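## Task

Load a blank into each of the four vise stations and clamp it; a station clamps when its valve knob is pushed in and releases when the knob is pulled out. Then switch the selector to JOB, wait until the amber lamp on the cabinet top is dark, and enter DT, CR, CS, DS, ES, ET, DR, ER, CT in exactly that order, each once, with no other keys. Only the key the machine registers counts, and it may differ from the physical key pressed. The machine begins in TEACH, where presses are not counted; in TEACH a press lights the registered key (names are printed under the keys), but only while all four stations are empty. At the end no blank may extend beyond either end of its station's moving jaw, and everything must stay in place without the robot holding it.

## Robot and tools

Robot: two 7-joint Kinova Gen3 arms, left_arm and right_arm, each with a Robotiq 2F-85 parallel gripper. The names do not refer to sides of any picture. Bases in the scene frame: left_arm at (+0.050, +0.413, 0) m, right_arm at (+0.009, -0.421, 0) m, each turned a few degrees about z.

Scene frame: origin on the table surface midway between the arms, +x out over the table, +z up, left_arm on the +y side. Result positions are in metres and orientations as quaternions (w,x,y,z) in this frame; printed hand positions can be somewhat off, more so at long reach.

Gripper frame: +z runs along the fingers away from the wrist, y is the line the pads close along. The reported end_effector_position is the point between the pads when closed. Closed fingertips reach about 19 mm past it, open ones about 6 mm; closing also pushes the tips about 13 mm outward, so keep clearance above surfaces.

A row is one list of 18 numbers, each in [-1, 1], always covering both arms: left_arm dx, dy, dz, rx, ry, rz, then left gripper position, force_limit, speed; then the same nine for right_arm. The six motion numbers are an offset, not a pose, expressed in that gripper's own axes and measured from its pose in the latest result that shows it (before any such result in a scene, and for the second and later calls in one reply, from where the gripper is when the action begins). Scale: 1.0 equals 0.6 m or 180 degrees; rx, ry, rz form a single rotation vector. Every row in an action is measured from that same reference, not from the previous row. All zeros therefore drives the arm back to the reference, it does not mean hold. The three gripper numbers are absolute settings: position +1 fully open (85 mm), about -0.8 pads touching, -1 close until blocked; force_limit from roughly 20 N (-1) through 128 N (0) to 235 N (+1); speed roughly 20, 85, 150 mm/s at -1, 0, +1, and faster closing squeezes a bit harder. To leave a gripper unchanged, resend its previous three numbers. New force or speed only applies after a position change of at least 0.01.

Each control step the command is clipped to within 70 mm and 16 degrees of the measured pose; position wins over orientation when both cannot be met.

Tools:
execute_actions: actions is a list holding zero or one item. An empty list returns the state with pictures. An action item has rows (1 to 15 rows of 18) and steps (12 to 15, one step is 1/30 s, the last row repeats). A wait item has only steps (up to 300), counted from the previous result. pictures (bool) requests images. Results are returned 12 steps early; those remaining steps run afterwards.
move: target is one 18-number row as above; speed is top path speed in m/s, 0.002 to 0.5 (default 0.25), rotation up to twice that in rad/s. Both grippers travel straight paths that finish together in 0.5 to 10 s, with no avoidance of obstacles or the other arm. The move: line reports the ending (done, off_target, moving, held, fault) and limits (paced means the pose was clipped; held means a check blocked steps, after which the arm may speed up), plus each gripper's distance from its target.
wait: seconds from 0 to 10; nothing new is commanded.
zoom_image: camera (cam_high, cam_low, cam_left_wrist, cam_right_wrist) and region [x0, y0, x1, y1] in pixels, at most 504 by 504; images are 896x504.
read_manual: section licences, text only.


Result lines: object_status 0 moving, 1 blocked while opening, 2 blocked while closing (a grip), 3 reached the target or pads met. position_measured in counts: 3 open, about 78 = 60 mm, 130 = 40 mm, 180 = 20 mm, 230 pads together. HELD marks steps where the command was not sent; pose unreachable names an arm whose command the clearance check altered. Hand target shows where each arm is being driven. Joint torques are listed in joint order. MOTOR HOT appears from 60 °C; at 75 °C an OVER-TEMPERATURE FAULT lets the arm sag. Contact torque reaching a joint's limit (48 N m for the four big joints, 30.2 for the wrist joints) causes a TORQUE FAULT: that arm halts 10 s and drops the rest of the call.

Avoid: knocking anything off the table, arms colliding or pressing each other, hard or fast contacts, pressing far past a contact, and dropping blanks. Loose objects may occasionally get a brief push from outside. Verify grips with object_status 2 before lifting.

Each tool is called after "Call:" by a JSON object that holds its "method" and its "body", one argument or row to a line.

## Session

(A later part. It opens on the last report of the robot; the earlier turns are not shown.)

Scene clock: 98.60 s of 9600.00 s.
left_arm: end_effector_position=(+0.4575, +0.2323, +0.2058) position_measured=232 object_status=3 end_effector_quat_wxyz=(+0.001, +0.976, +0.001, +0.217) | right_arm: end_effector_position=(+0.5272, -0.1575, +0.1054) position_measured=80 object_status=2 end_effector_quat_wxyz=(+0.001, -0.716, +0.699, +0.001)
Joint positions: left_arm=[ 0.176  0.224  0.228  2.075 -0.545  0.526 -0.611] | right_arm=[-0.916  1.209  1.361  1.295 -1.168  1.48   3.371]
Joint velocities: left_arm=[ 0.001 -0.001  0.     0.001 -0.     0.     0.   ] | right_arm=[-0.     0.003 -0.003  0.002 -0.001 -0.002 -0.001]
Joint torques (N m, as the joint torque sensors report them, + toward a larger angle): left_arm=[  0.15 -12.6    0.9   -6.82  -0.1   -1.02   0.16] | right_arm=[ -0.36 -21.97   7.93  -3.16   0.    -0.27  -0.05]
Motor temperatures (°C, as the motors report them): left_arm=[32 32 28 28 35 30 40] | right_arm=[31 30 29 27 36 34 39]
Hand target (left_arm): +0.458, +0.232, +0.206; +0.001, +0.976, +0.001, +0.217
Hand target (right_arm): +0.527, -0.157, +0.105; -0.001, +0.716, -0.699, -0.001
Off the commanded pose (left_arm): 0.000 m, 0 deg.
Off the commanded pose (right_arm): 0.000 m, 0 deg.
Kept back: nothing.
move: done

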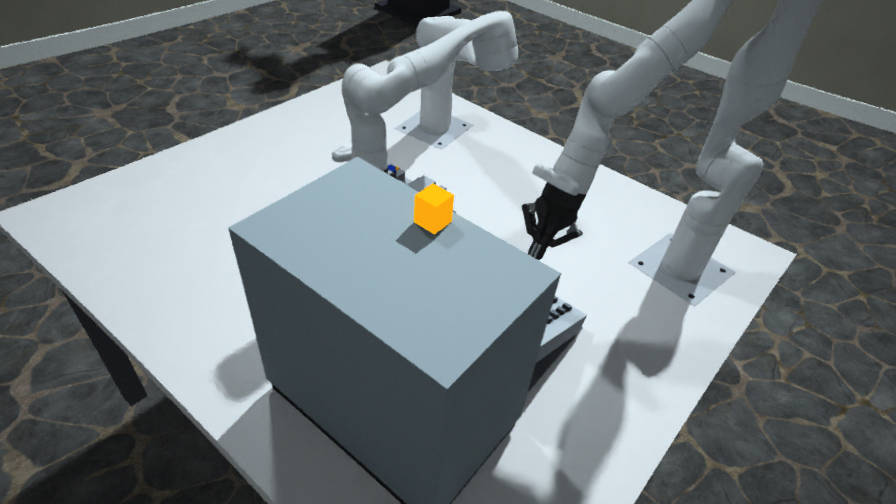

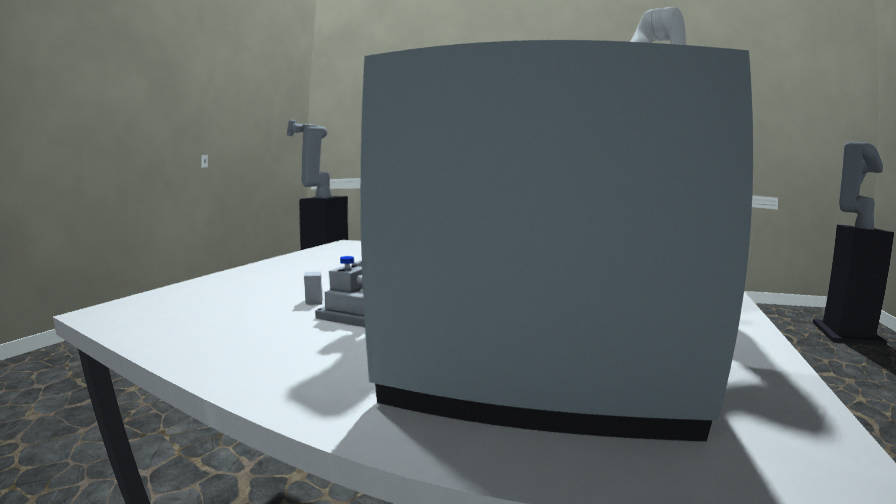

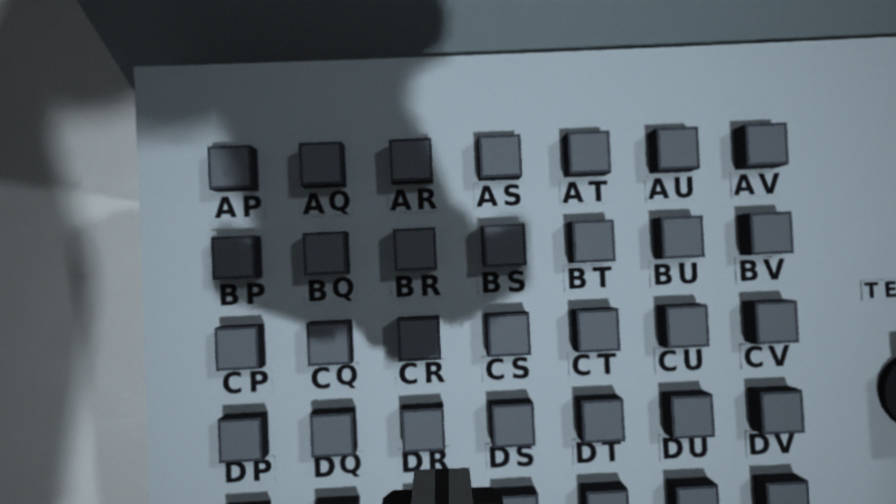

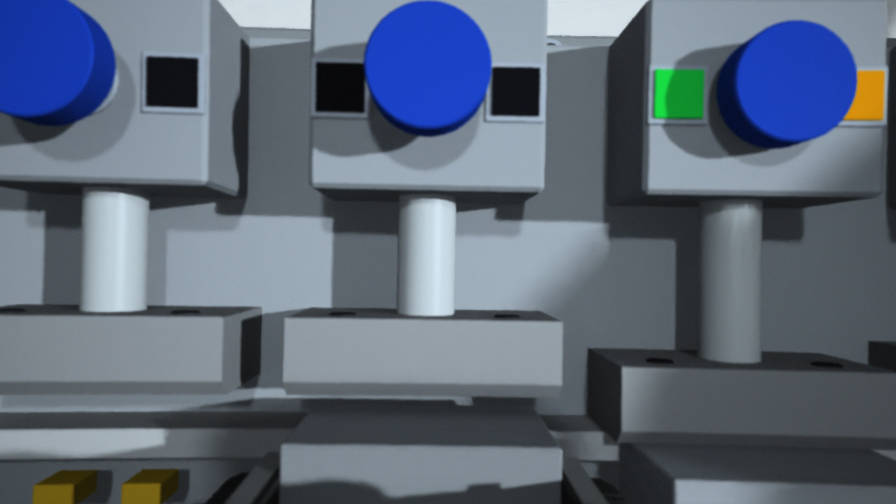

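Call:
{"method": "execute_actions", "body": {
  "actions": [
    {"rows":[[0,0,0,0,0,0,-1,0,1,0,0,0.001,0,0,0,-1,-0.4,-0.3],[0,0,0,0,0,0,-1,0,1,0,0,0.001,0,0,0,-1,-0.4,-0.3],[0,0,0,0,0,0,-1,0,1,0,0,0.001,0,0,0,-1,-0.4,-0.3],[0,0,0,0,0,0,-1,0,1,0,0,0.001,0,0,0,0.55,0,0]],"steps":12}
  ]
}}

Call:
{"method": "move", "body": {
  "target": [0,0.1,0,0,0,0,-1,0,1,0,0,-0.072,0,0,0,0.55,0,0],
  "speed": 0.15
}}

Call:
{"method": "move", "body": {
  "target": [0,0.17,0,0,0,0,-1,0,1,0.168,0,0,0,0,0,-1,0,1],
  "speed": 0.2
}}

Call:
{"method": "move", "body": {
  "target": [0,0.04,0,0,0,0,-0.2,0,1,0,0,0.0515,0,0,0,-1,0,1],
  "speed": 0.04
}}

Scene clock: 99.37 s of 9600.00 s.
left_arm: end_effector_position=(+0.4575, +0.2323, +0.2058) position_measured=232 object_status=3 end_effector_quat_wxyz=(+0.001, +0.976, +0.001, +0.217) | right_arm: end_effector_position=(+0.5272, -0.1575, +0.1052) position_measured=80 object_status=2 end_effector_quat_wxyz=(+0.001, -0.716, +0.699, +0.001)
Joint positions: left_arm=[ 0.176  0.224  0.228  2.075 -0.545  0.526 -0.611] | right_arm=[-0.916  1.21   1.361  1.295 -1.168  1.479  3.371]
Joint velocities: left_arm=[-0.001  0.     0.001 -0.    -0.    -0.001  0.001] | right_arm=[ 0.001 -0.    -0.     0.    -0.001  0.     0.   ]
Joint torques (N m, as the joint torque sensors report them, + toward a larger angle): left_arm=[  0.06 -12.67   0.93  -6.81  -0.11  -1.     0.18] | right_arm=[ -0.47 -21.96   7.68  -3.42   0.07  -0.21   0.06]
Motor temperatures (°C, as the motors report them): left_arm=[32 32 28 28 35 30 40] | right_arm=[31 30 29 27 36 34 39]
Kept back: the last 12 steps of this action.
Steps of this call (steps 1 to 23: nothing new was sent). Readings (end_effector_position | what the end effector reports):
1: left_arm (+0.4575, +0.2323, +0.2058) | right_arm (+0.5272, -0.1575, +0.1053) | left_arm position_measured=232 object_status=3 | right_arm position_measured=80 object_status=2
2: left_arm (+0.4575, +0.2323, +0.2058) | right_arm (+0.5272, -0.1575, +0.1053) | left_arm position_measured=232 object_status=3 | right_arm position_measured=80 object_status=2
4: left_arm (+0.4575, +0.2323, +0.2058) | right_arm (+0.5272, -0.1575, +0.1052) | left_arm position_measured=232 object_status=3 | right_arm position_measured=80 object_status=2
8: left_arm (+0.4575, +0.2323, +0.2058) | right_arm (+0.5272, -0.1575, +0.1052) | left_arm position_measured=232 object_status=3 | right_arm position_measured=80 object_status=2
23: the state above

Scene clock: 100.83 s of 9600.00 s.
left_arm: end_effector_position=(+0.4582, +0.1728, +0.2065) position_measured=232 object_status=3 end_effector_quat_wxyz=(+0.001, +0.976, +0.002, +0.217) | right_arm: end_effector_position=(+0.5271, -0.1575, +0.1479) position_measured=59 object_status=3 end_effector_quat_wxyz=(+0.001, -0.716, +0.698, +0.001)
Joint positions: left_arm=[ 0.325  0.299  0.234  1.968 -0.606  0.617 -0.439] | right_arm=[-0.909  1.155  1.393  1.243 -1.124  1.548  3.34 ]
Joint velocities: left_arm=[ 0.006  0.004  0.002 -0.001 -0.004  0.     0.005] | right_arm=[-0.    -0.001  0.    -0.001  0.     0.001 -0.   ]
Joint torques (N m, as the joint torque sensors report them, + toward a larger angle): left_arm=[  0.46 -14.47   0.94  -6.75  -0.19  -0.31   0.1 ] | right_arm=[ -0.27 -20.85   7.06  -3.38   0.05  -0.14  -0.04]
Motor temperatures (°C, as the motors report them): left_arm=[32 32 28 28 35 30 40] | right_arm=[31 30 29 27 36 34 39]
Hand target (left_arm): +0.458, +0.173, +0.206; +0.001, +0.976, +0.001, +0.217
Hand target (right_arm): +0.527, -0.158, +0.148; -0.001, +0.716, -0.699, -0.001
Off your previous action's commanded pose (left_arm): 0.000 m, 0 deg at its last step (step 12 of this call).
Off your previous action's commanded pose (right_arm): 0.000 m, 0 deg at its last step (step 12 of this call).
Off the commanded pose (left_arm): 0.001 m, 0 deg.
Off the commanded pose (right_arm): 0.000 m, 0 deg.
Kept back: nothing.
move: done

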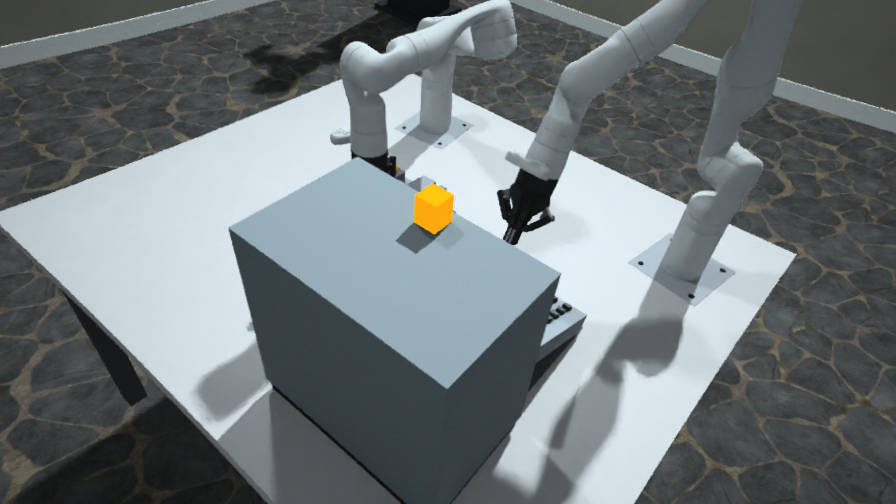

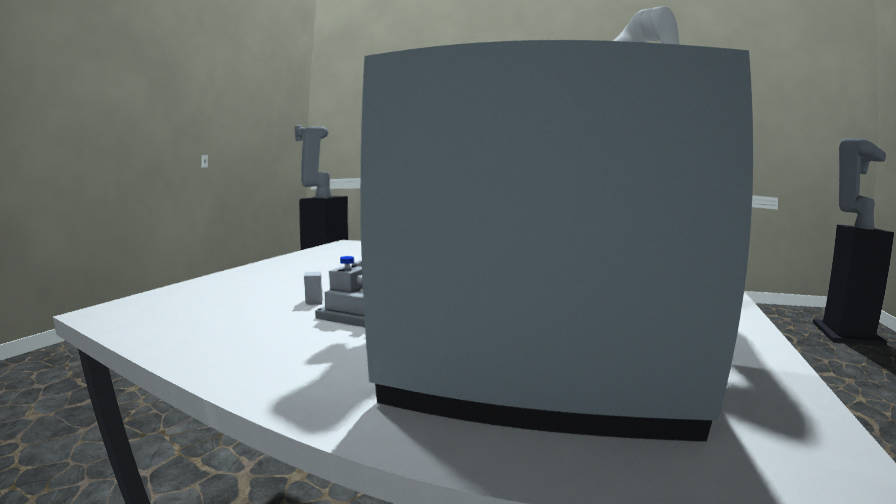

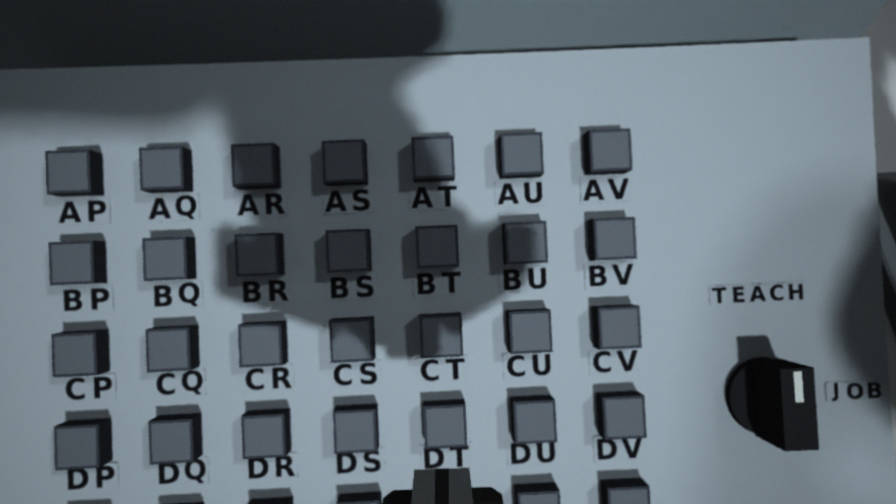

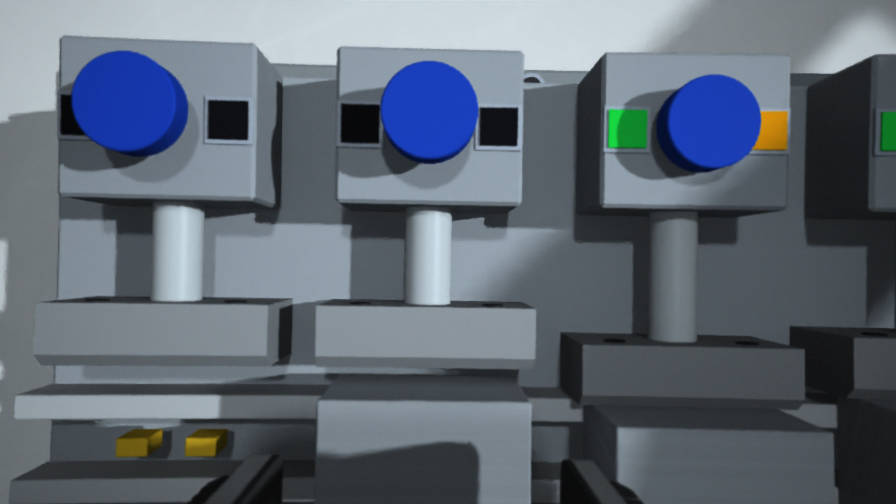

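Scene clock: 101.90 s of 9600.00 s.
left_arm: end_effector_position=(+0.4593, +0.0711, +0.2076) position_measured=232 object_status=3 end_effector_quat_wxyz=(+0.000, +0.976, +0.002, +0.218) | right_arm: end_effector_position=(+0.5300, -0.2583, +0.1480) position_measured=232 object_status=3 end_effector_quat_wxyz=(+0.002, -0.716, +0.699, +0.000)
Joint positions: left_arm=[ 0.518  0.449  0.253  1.732 -0.648  0.783 -0.274] | right_arm=[-0.81   1.112  1.402  1.4   -1.093  1.497  3.582]
Joint velocities: left_arm=[ 0.004  0.004  0.001 -0.002 -0.001  0.002  0.001] | right_arm=[-0.001 -0.001 -0.     0.001 -0.001  0.     0.002]
Joint torques (N m, as the joint torque sensors report them, + toward a larger angle): left_arm=[  0.54 -17.99   1.28  -7.36  -0.44  -0.99   0.31] | right_arm=[ -0.31 -19.68   7.22  -3.84   0.01  -0.27  -0.08]
Motor temperatures (°C, as the motors report them): left_arm=[32 32 28 28 35 30 40] | right_arm=[31 30 29 27 36 34 39]
Hand target (left_arm): +0.459, +0.071, +0.207; +0.000, +0.976, +0.001, +0.218
Hand target (right_arm): +0.530, -0.258, +0.148; -0.002, +0.716, -0.699, -0.000
Off the commanded pose (left_arm): 0.001 m, 0 deg.
Off the commanded pose (right_arm): 0.001 m, 0 deg.
Kept back: nothing.
move: done

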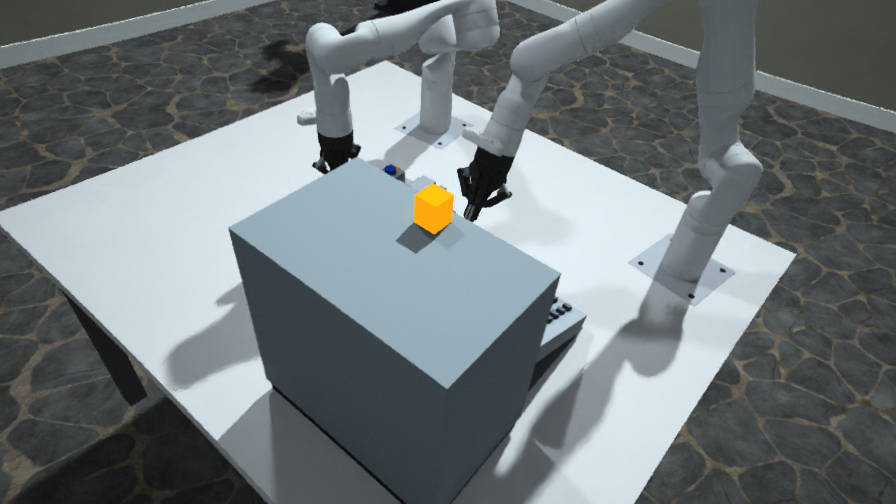

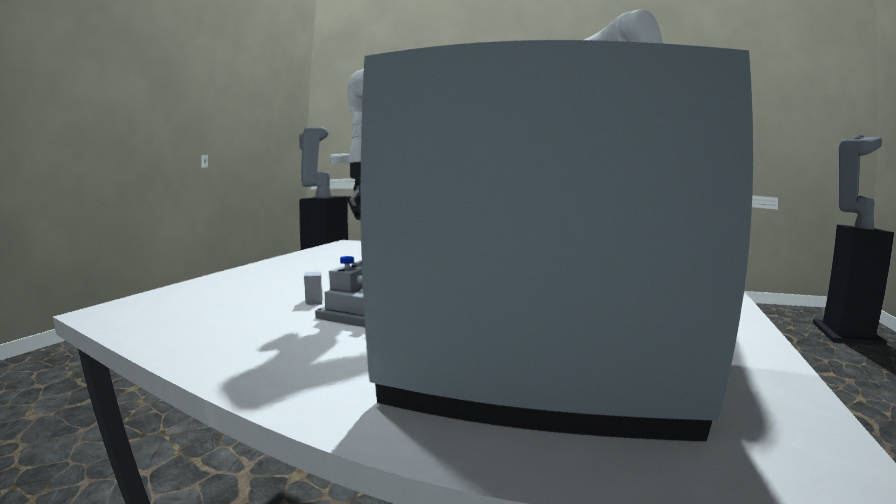

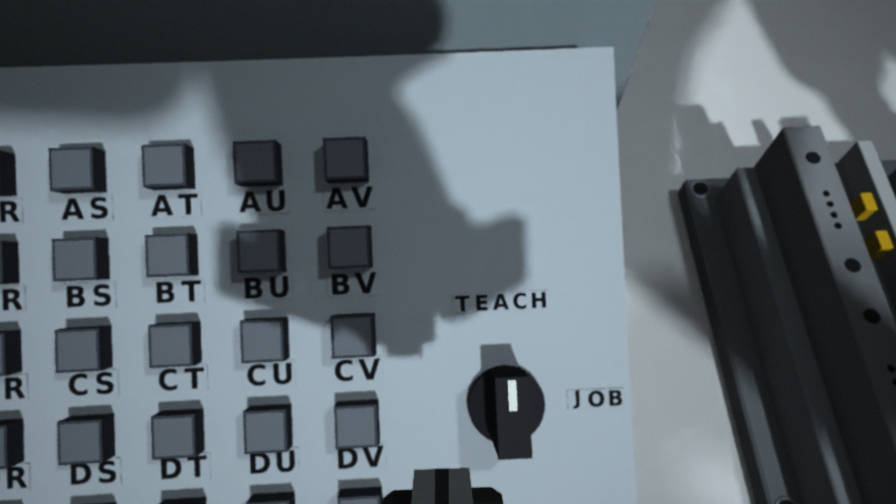

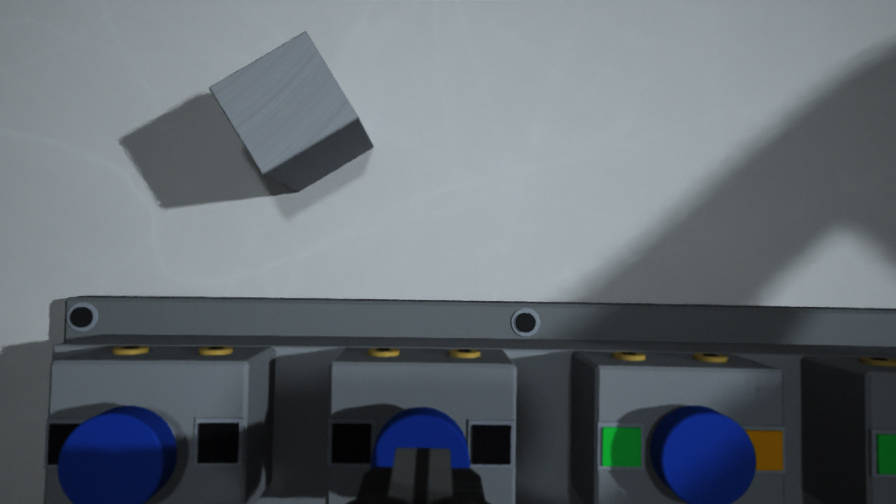

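Scene clock: 102.97 s of 9600.00 s.
left_arm: end_effector_position=(+0.4596, +0.0473, +0.2079) position_measured=154 object_status=3 end_effector_quat_wxyz=(+0.000, +0.976, +0.002, +0.218) | right_arm: end_effector_position=(+0.5300, -0.2583, +0.1198) position_measured=232 object_status=3 end_effector_quat_wxyz=(+0.003, -0.715, +0.699, +0.000)
Joint positions: left_arm=[ 0.557  0.487  0.257  1.667 -0.651  0.824 -0.253] | right_arm=[-0.812  1.149  1.378  1.438 -1.129  1.45   3.606]
Joint velocities: left_arm=[ 0.002  0.004  0.    -0.004  0.     0.003  0.001] | right_arm=[-0.001  0.003 -0.001  0.001 -0.003 -0.002  0.002]
Joint torques (N m, as the joint torque sensors report them, + toward a larger angle): left_arm=[  0.39 -17.99   1.52  -6.69  -0.46  -0.61   0.22] | right_arm=[  0.07 -16.41   5.27  -3.55  -0.74  -1.31  -0.05]
Motor temperatures (°C, as the motors report them): left_arm=[32 32 28 28 35 30 40] | right_arm=[31 30 29 27 36 34 39]
Hand target (left_arm): +0.459, +0.047, +0.208; +0.000, +0.976, +0.002, +0.218
Hand target (right_arm): +0.530, -0.258, +0.117; -0.002, +0.716, -0.699, -0.000
Off the commanded pose (left_arm): 0.000 m, 0 deg.
Off the commanded pose (right_arm): 0.003 m, 0 deg.
Kept back: nothing.
move: done

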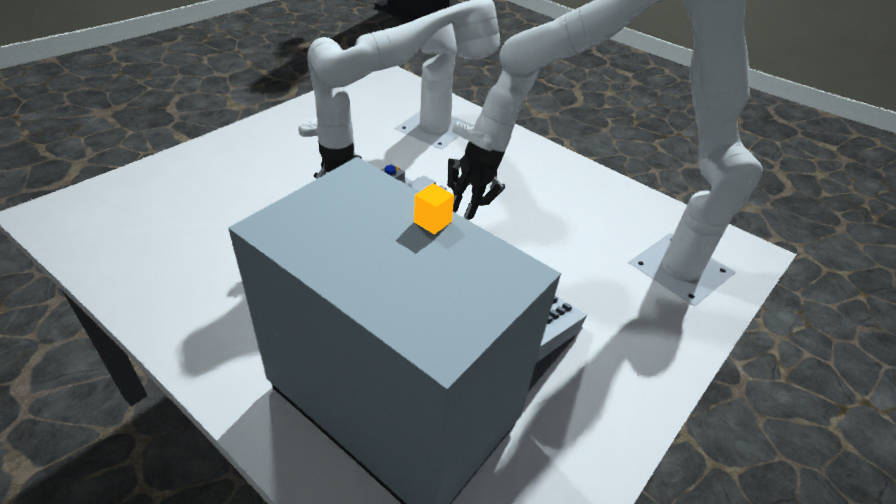

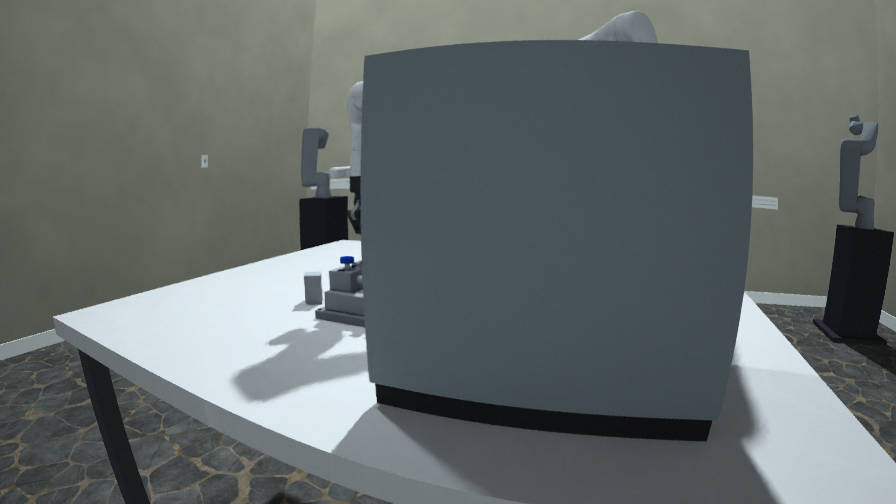

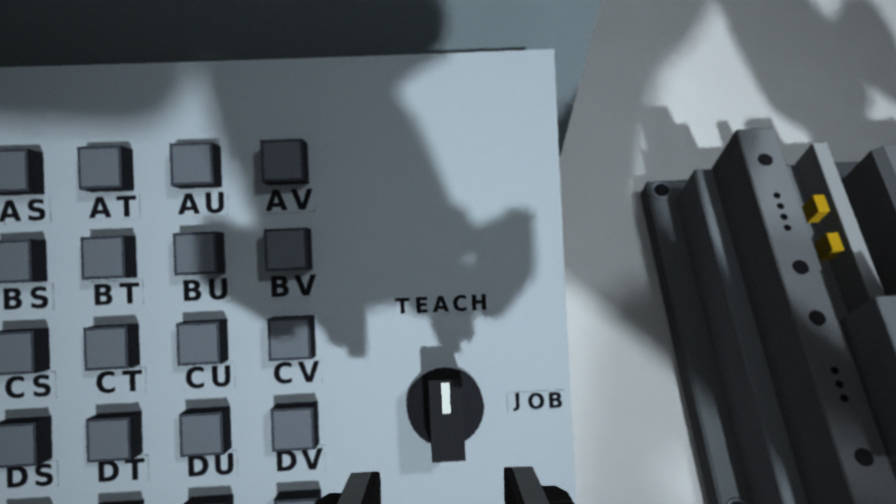

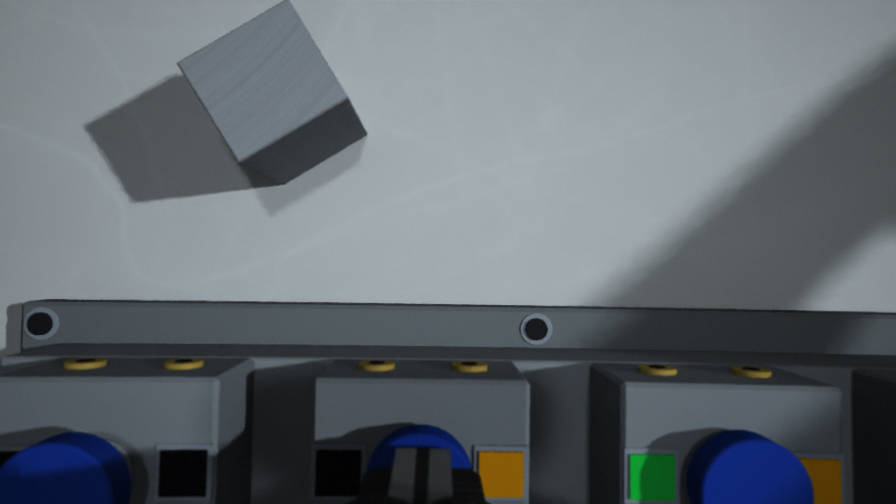

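Call:
{"method": "move", "body": {
  "target": [0.0095,0.001,0.03,0,0,0,-0.2,0,1,0,0,-0.045,0,0,0,-1,0,1],
  "speed": 0.15
}}

Call:
{"method": "move", "body": {
  "target": [0,0,0.06,0,0,0,-0.2,0,1,0.19,-0.088,0,0,0,-0.17,0.4,0,0],
  "speed": 0.25
}}

Scene clock: 107.07 s of 9600.00 s.
left_arm: end_effector_position=(+0.4723, +0.0467, +0.1942) position_measured=154 object_status=3 end_effector_quat_wxyz=(+0.000, +0.976, +0.002, +0.218) | right_arm: end_effector_position=(+0.5299, -0.2584, +0.1466) position_measured=232 object_status=3 end_effector_quat_wxyz=(+0.003, -0.715, +0.699, +0.000)
Joint positions: left_arm=[ 0.547  0.522  0.246  1.658 -0.665  0.794 -0.253] | right_arm=[-0.811  1.114  1.402  1.405 -1.096  1.493  3.585]
Joint velocities: left_arm=[-0.     0.003 -0.    -0.     0.    -0.002  0.   ] | right_arm=[ 0.    -0.003  0.002 -0.002  0.     0.003 -0.001]
Joint torques (N m, as the joint torque sensors report them, + toward a larger angle): left_arm=[  0.01 -18.34   1.51  -7.15  -0.49  -0.18   0.2 ] | right_arm=[ -0.24 -19.74   7.03  -3.89  -0.05  -0.42   0.13]
Motor temperatures (°C, as the motors report them): left_arm=[32 32 28 28 35 30 40] | right_arm=[31 30 29 27 36 34 39]
Hand target (left_arm): +0.472, +0.047, +0.194; +0.000, +0.976, +0.002, +0.218
Hand target (right_arm): +0.530, -0.258, +0.147; -0.003, +0.715, -0.699, -0.000
Off the commanded pose (left_arm): 0.000 m, 0 deg.
Off the commanded pose (right_arm): 0.000 m, 0 deg.
Kept back: nothing.
After step 90, 0.33 s passed at rest.
move: done

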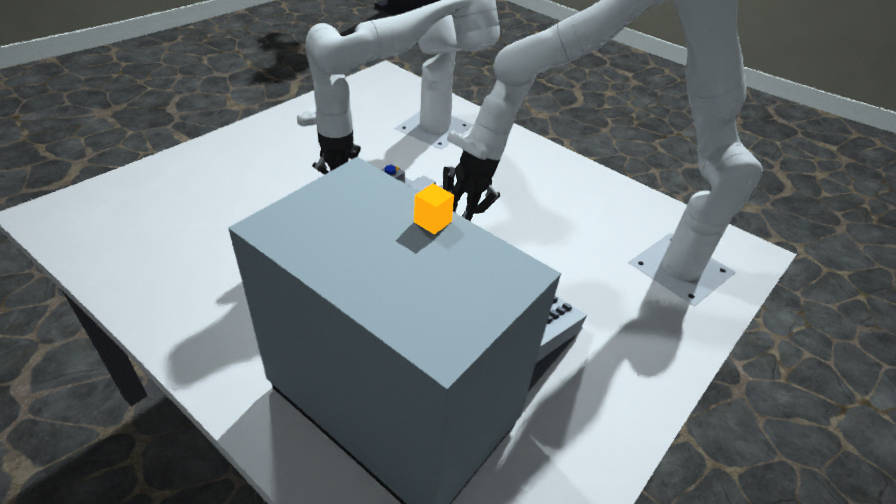

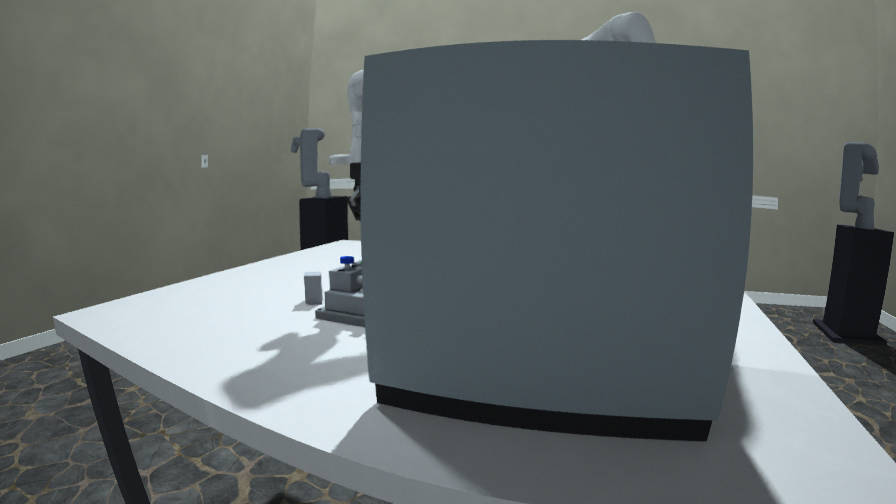

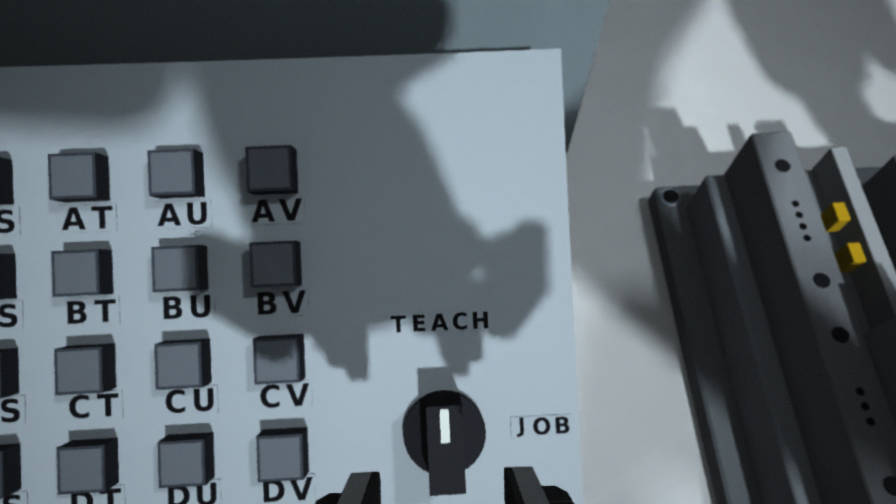

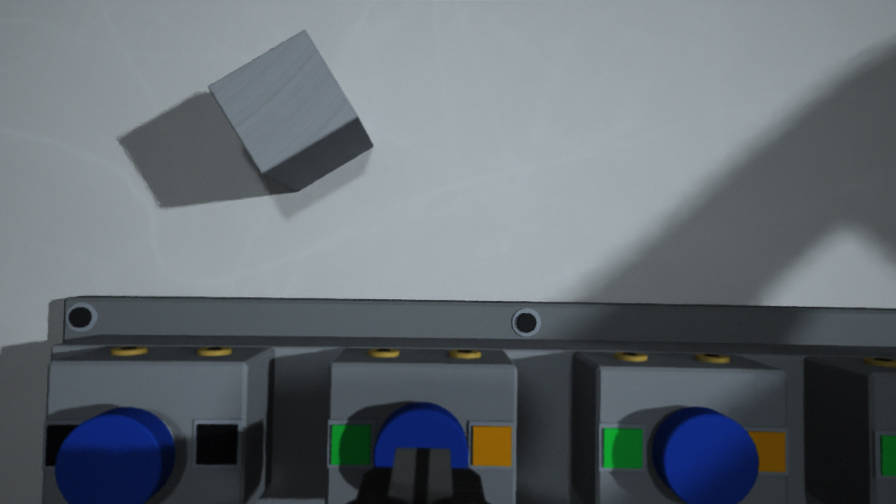

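Scene clock: 108.63 s of 9600.00 s.
left_arm: end_effector_position=(+0.4876, +0.0465, +0.1618) position_measured=154 object_status=3 end_effector_quat_wxyz=(+0.000, +0.976, +0.002, +0.218) | right_arm: end_effector_position=(+0.5857, -0.3708, +0.1468) position_measured=78 object_status=3 end_effector_quat_wxyz=(-0.003, +0.874, -0.485, +0.001)
Joint positions: left_arm=[ 0.546  0.585  0.216  1.665 -0.705  0.722 -0.223] | right_arm=[-0.518  1.091  1.278  1.258 -1.028  1.468  4.223]
Joint velocities: left_arm=[ 0.     0.001  0.001 -0.001  0.    -0.    -0.   ] | right_arm=[ 0.008 -0.    -0.001 -0.003  0.     0.002  0.003]
Joint torques (N m, as the joint torque sensors report them, + toward a larger angle): left_arm=[  0.09 -19.56   1.48  -6.7   -0.36  -0.49   0.15] | right_arm=[ -0.63 -21.05   6.59  -4.54   0.1   -0.28   0.02]
Motor temperatures (°C, as the motors report them): left_arm=[32 32 28 28 35 30 40] | right_arm=[31 30 29 27 36 34 39]
Hand target (left_arm): +0.488, +0.047, +0.162; +0.000, +0.976, +0.002, +0.218
Hand target (right_arm): +0.586, -0.371, +0.147; -0.003, +0.874, -0.485, +0.001
Off the commanded pose (left_arm): 0.000 m, 0 deg.
Off the commanded pose (right_arm): 0.001 m, 0 deg.
Kept back: nothing.
move: done

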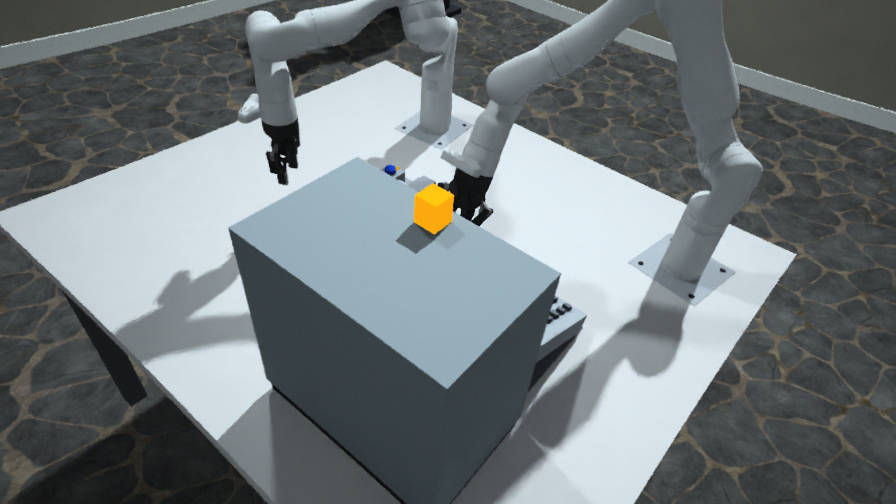

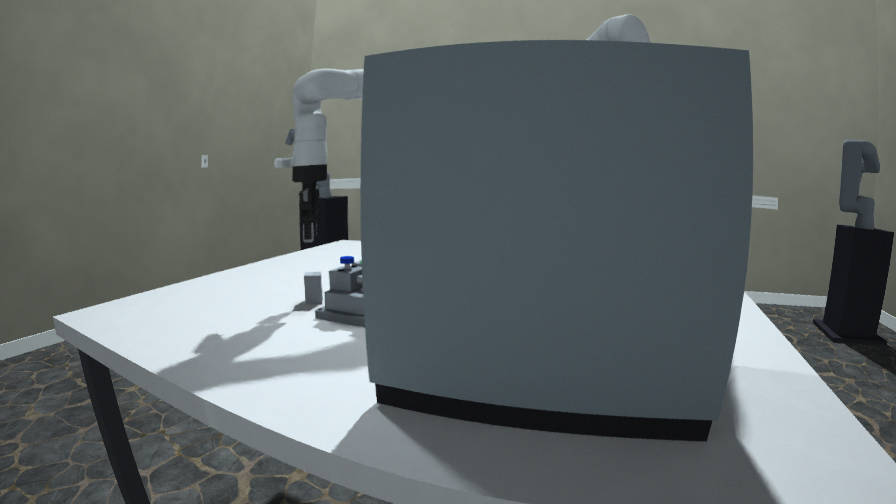

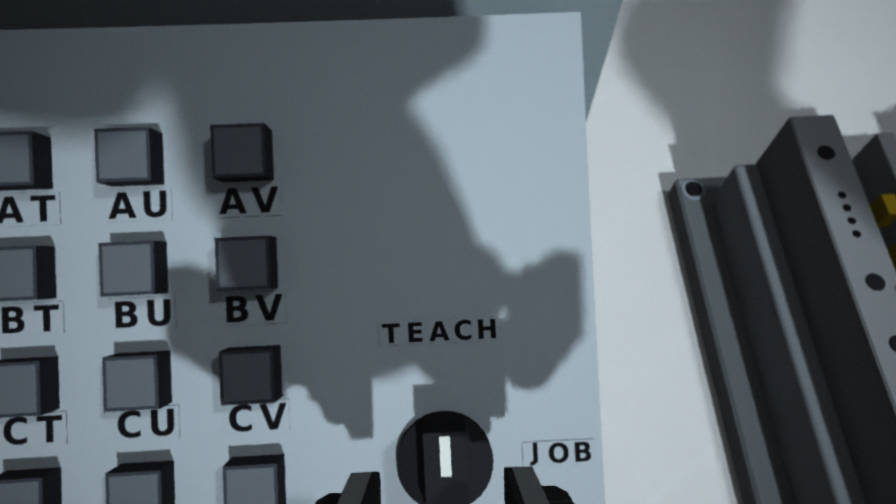

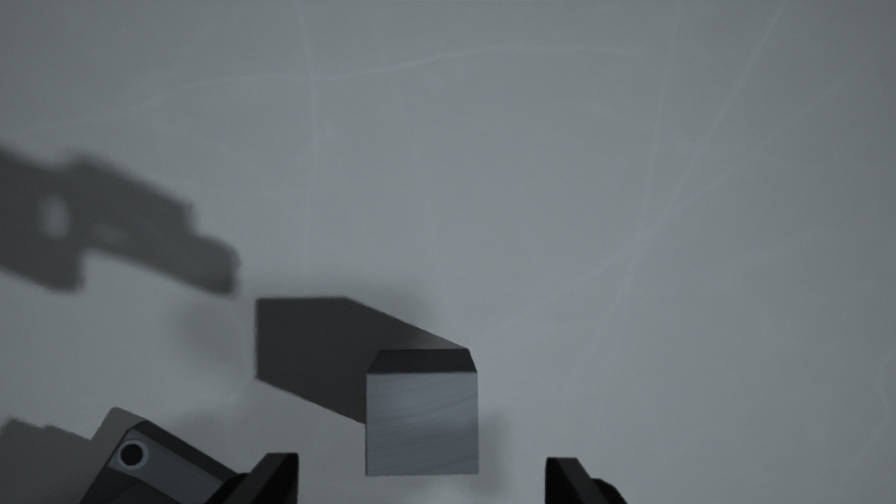

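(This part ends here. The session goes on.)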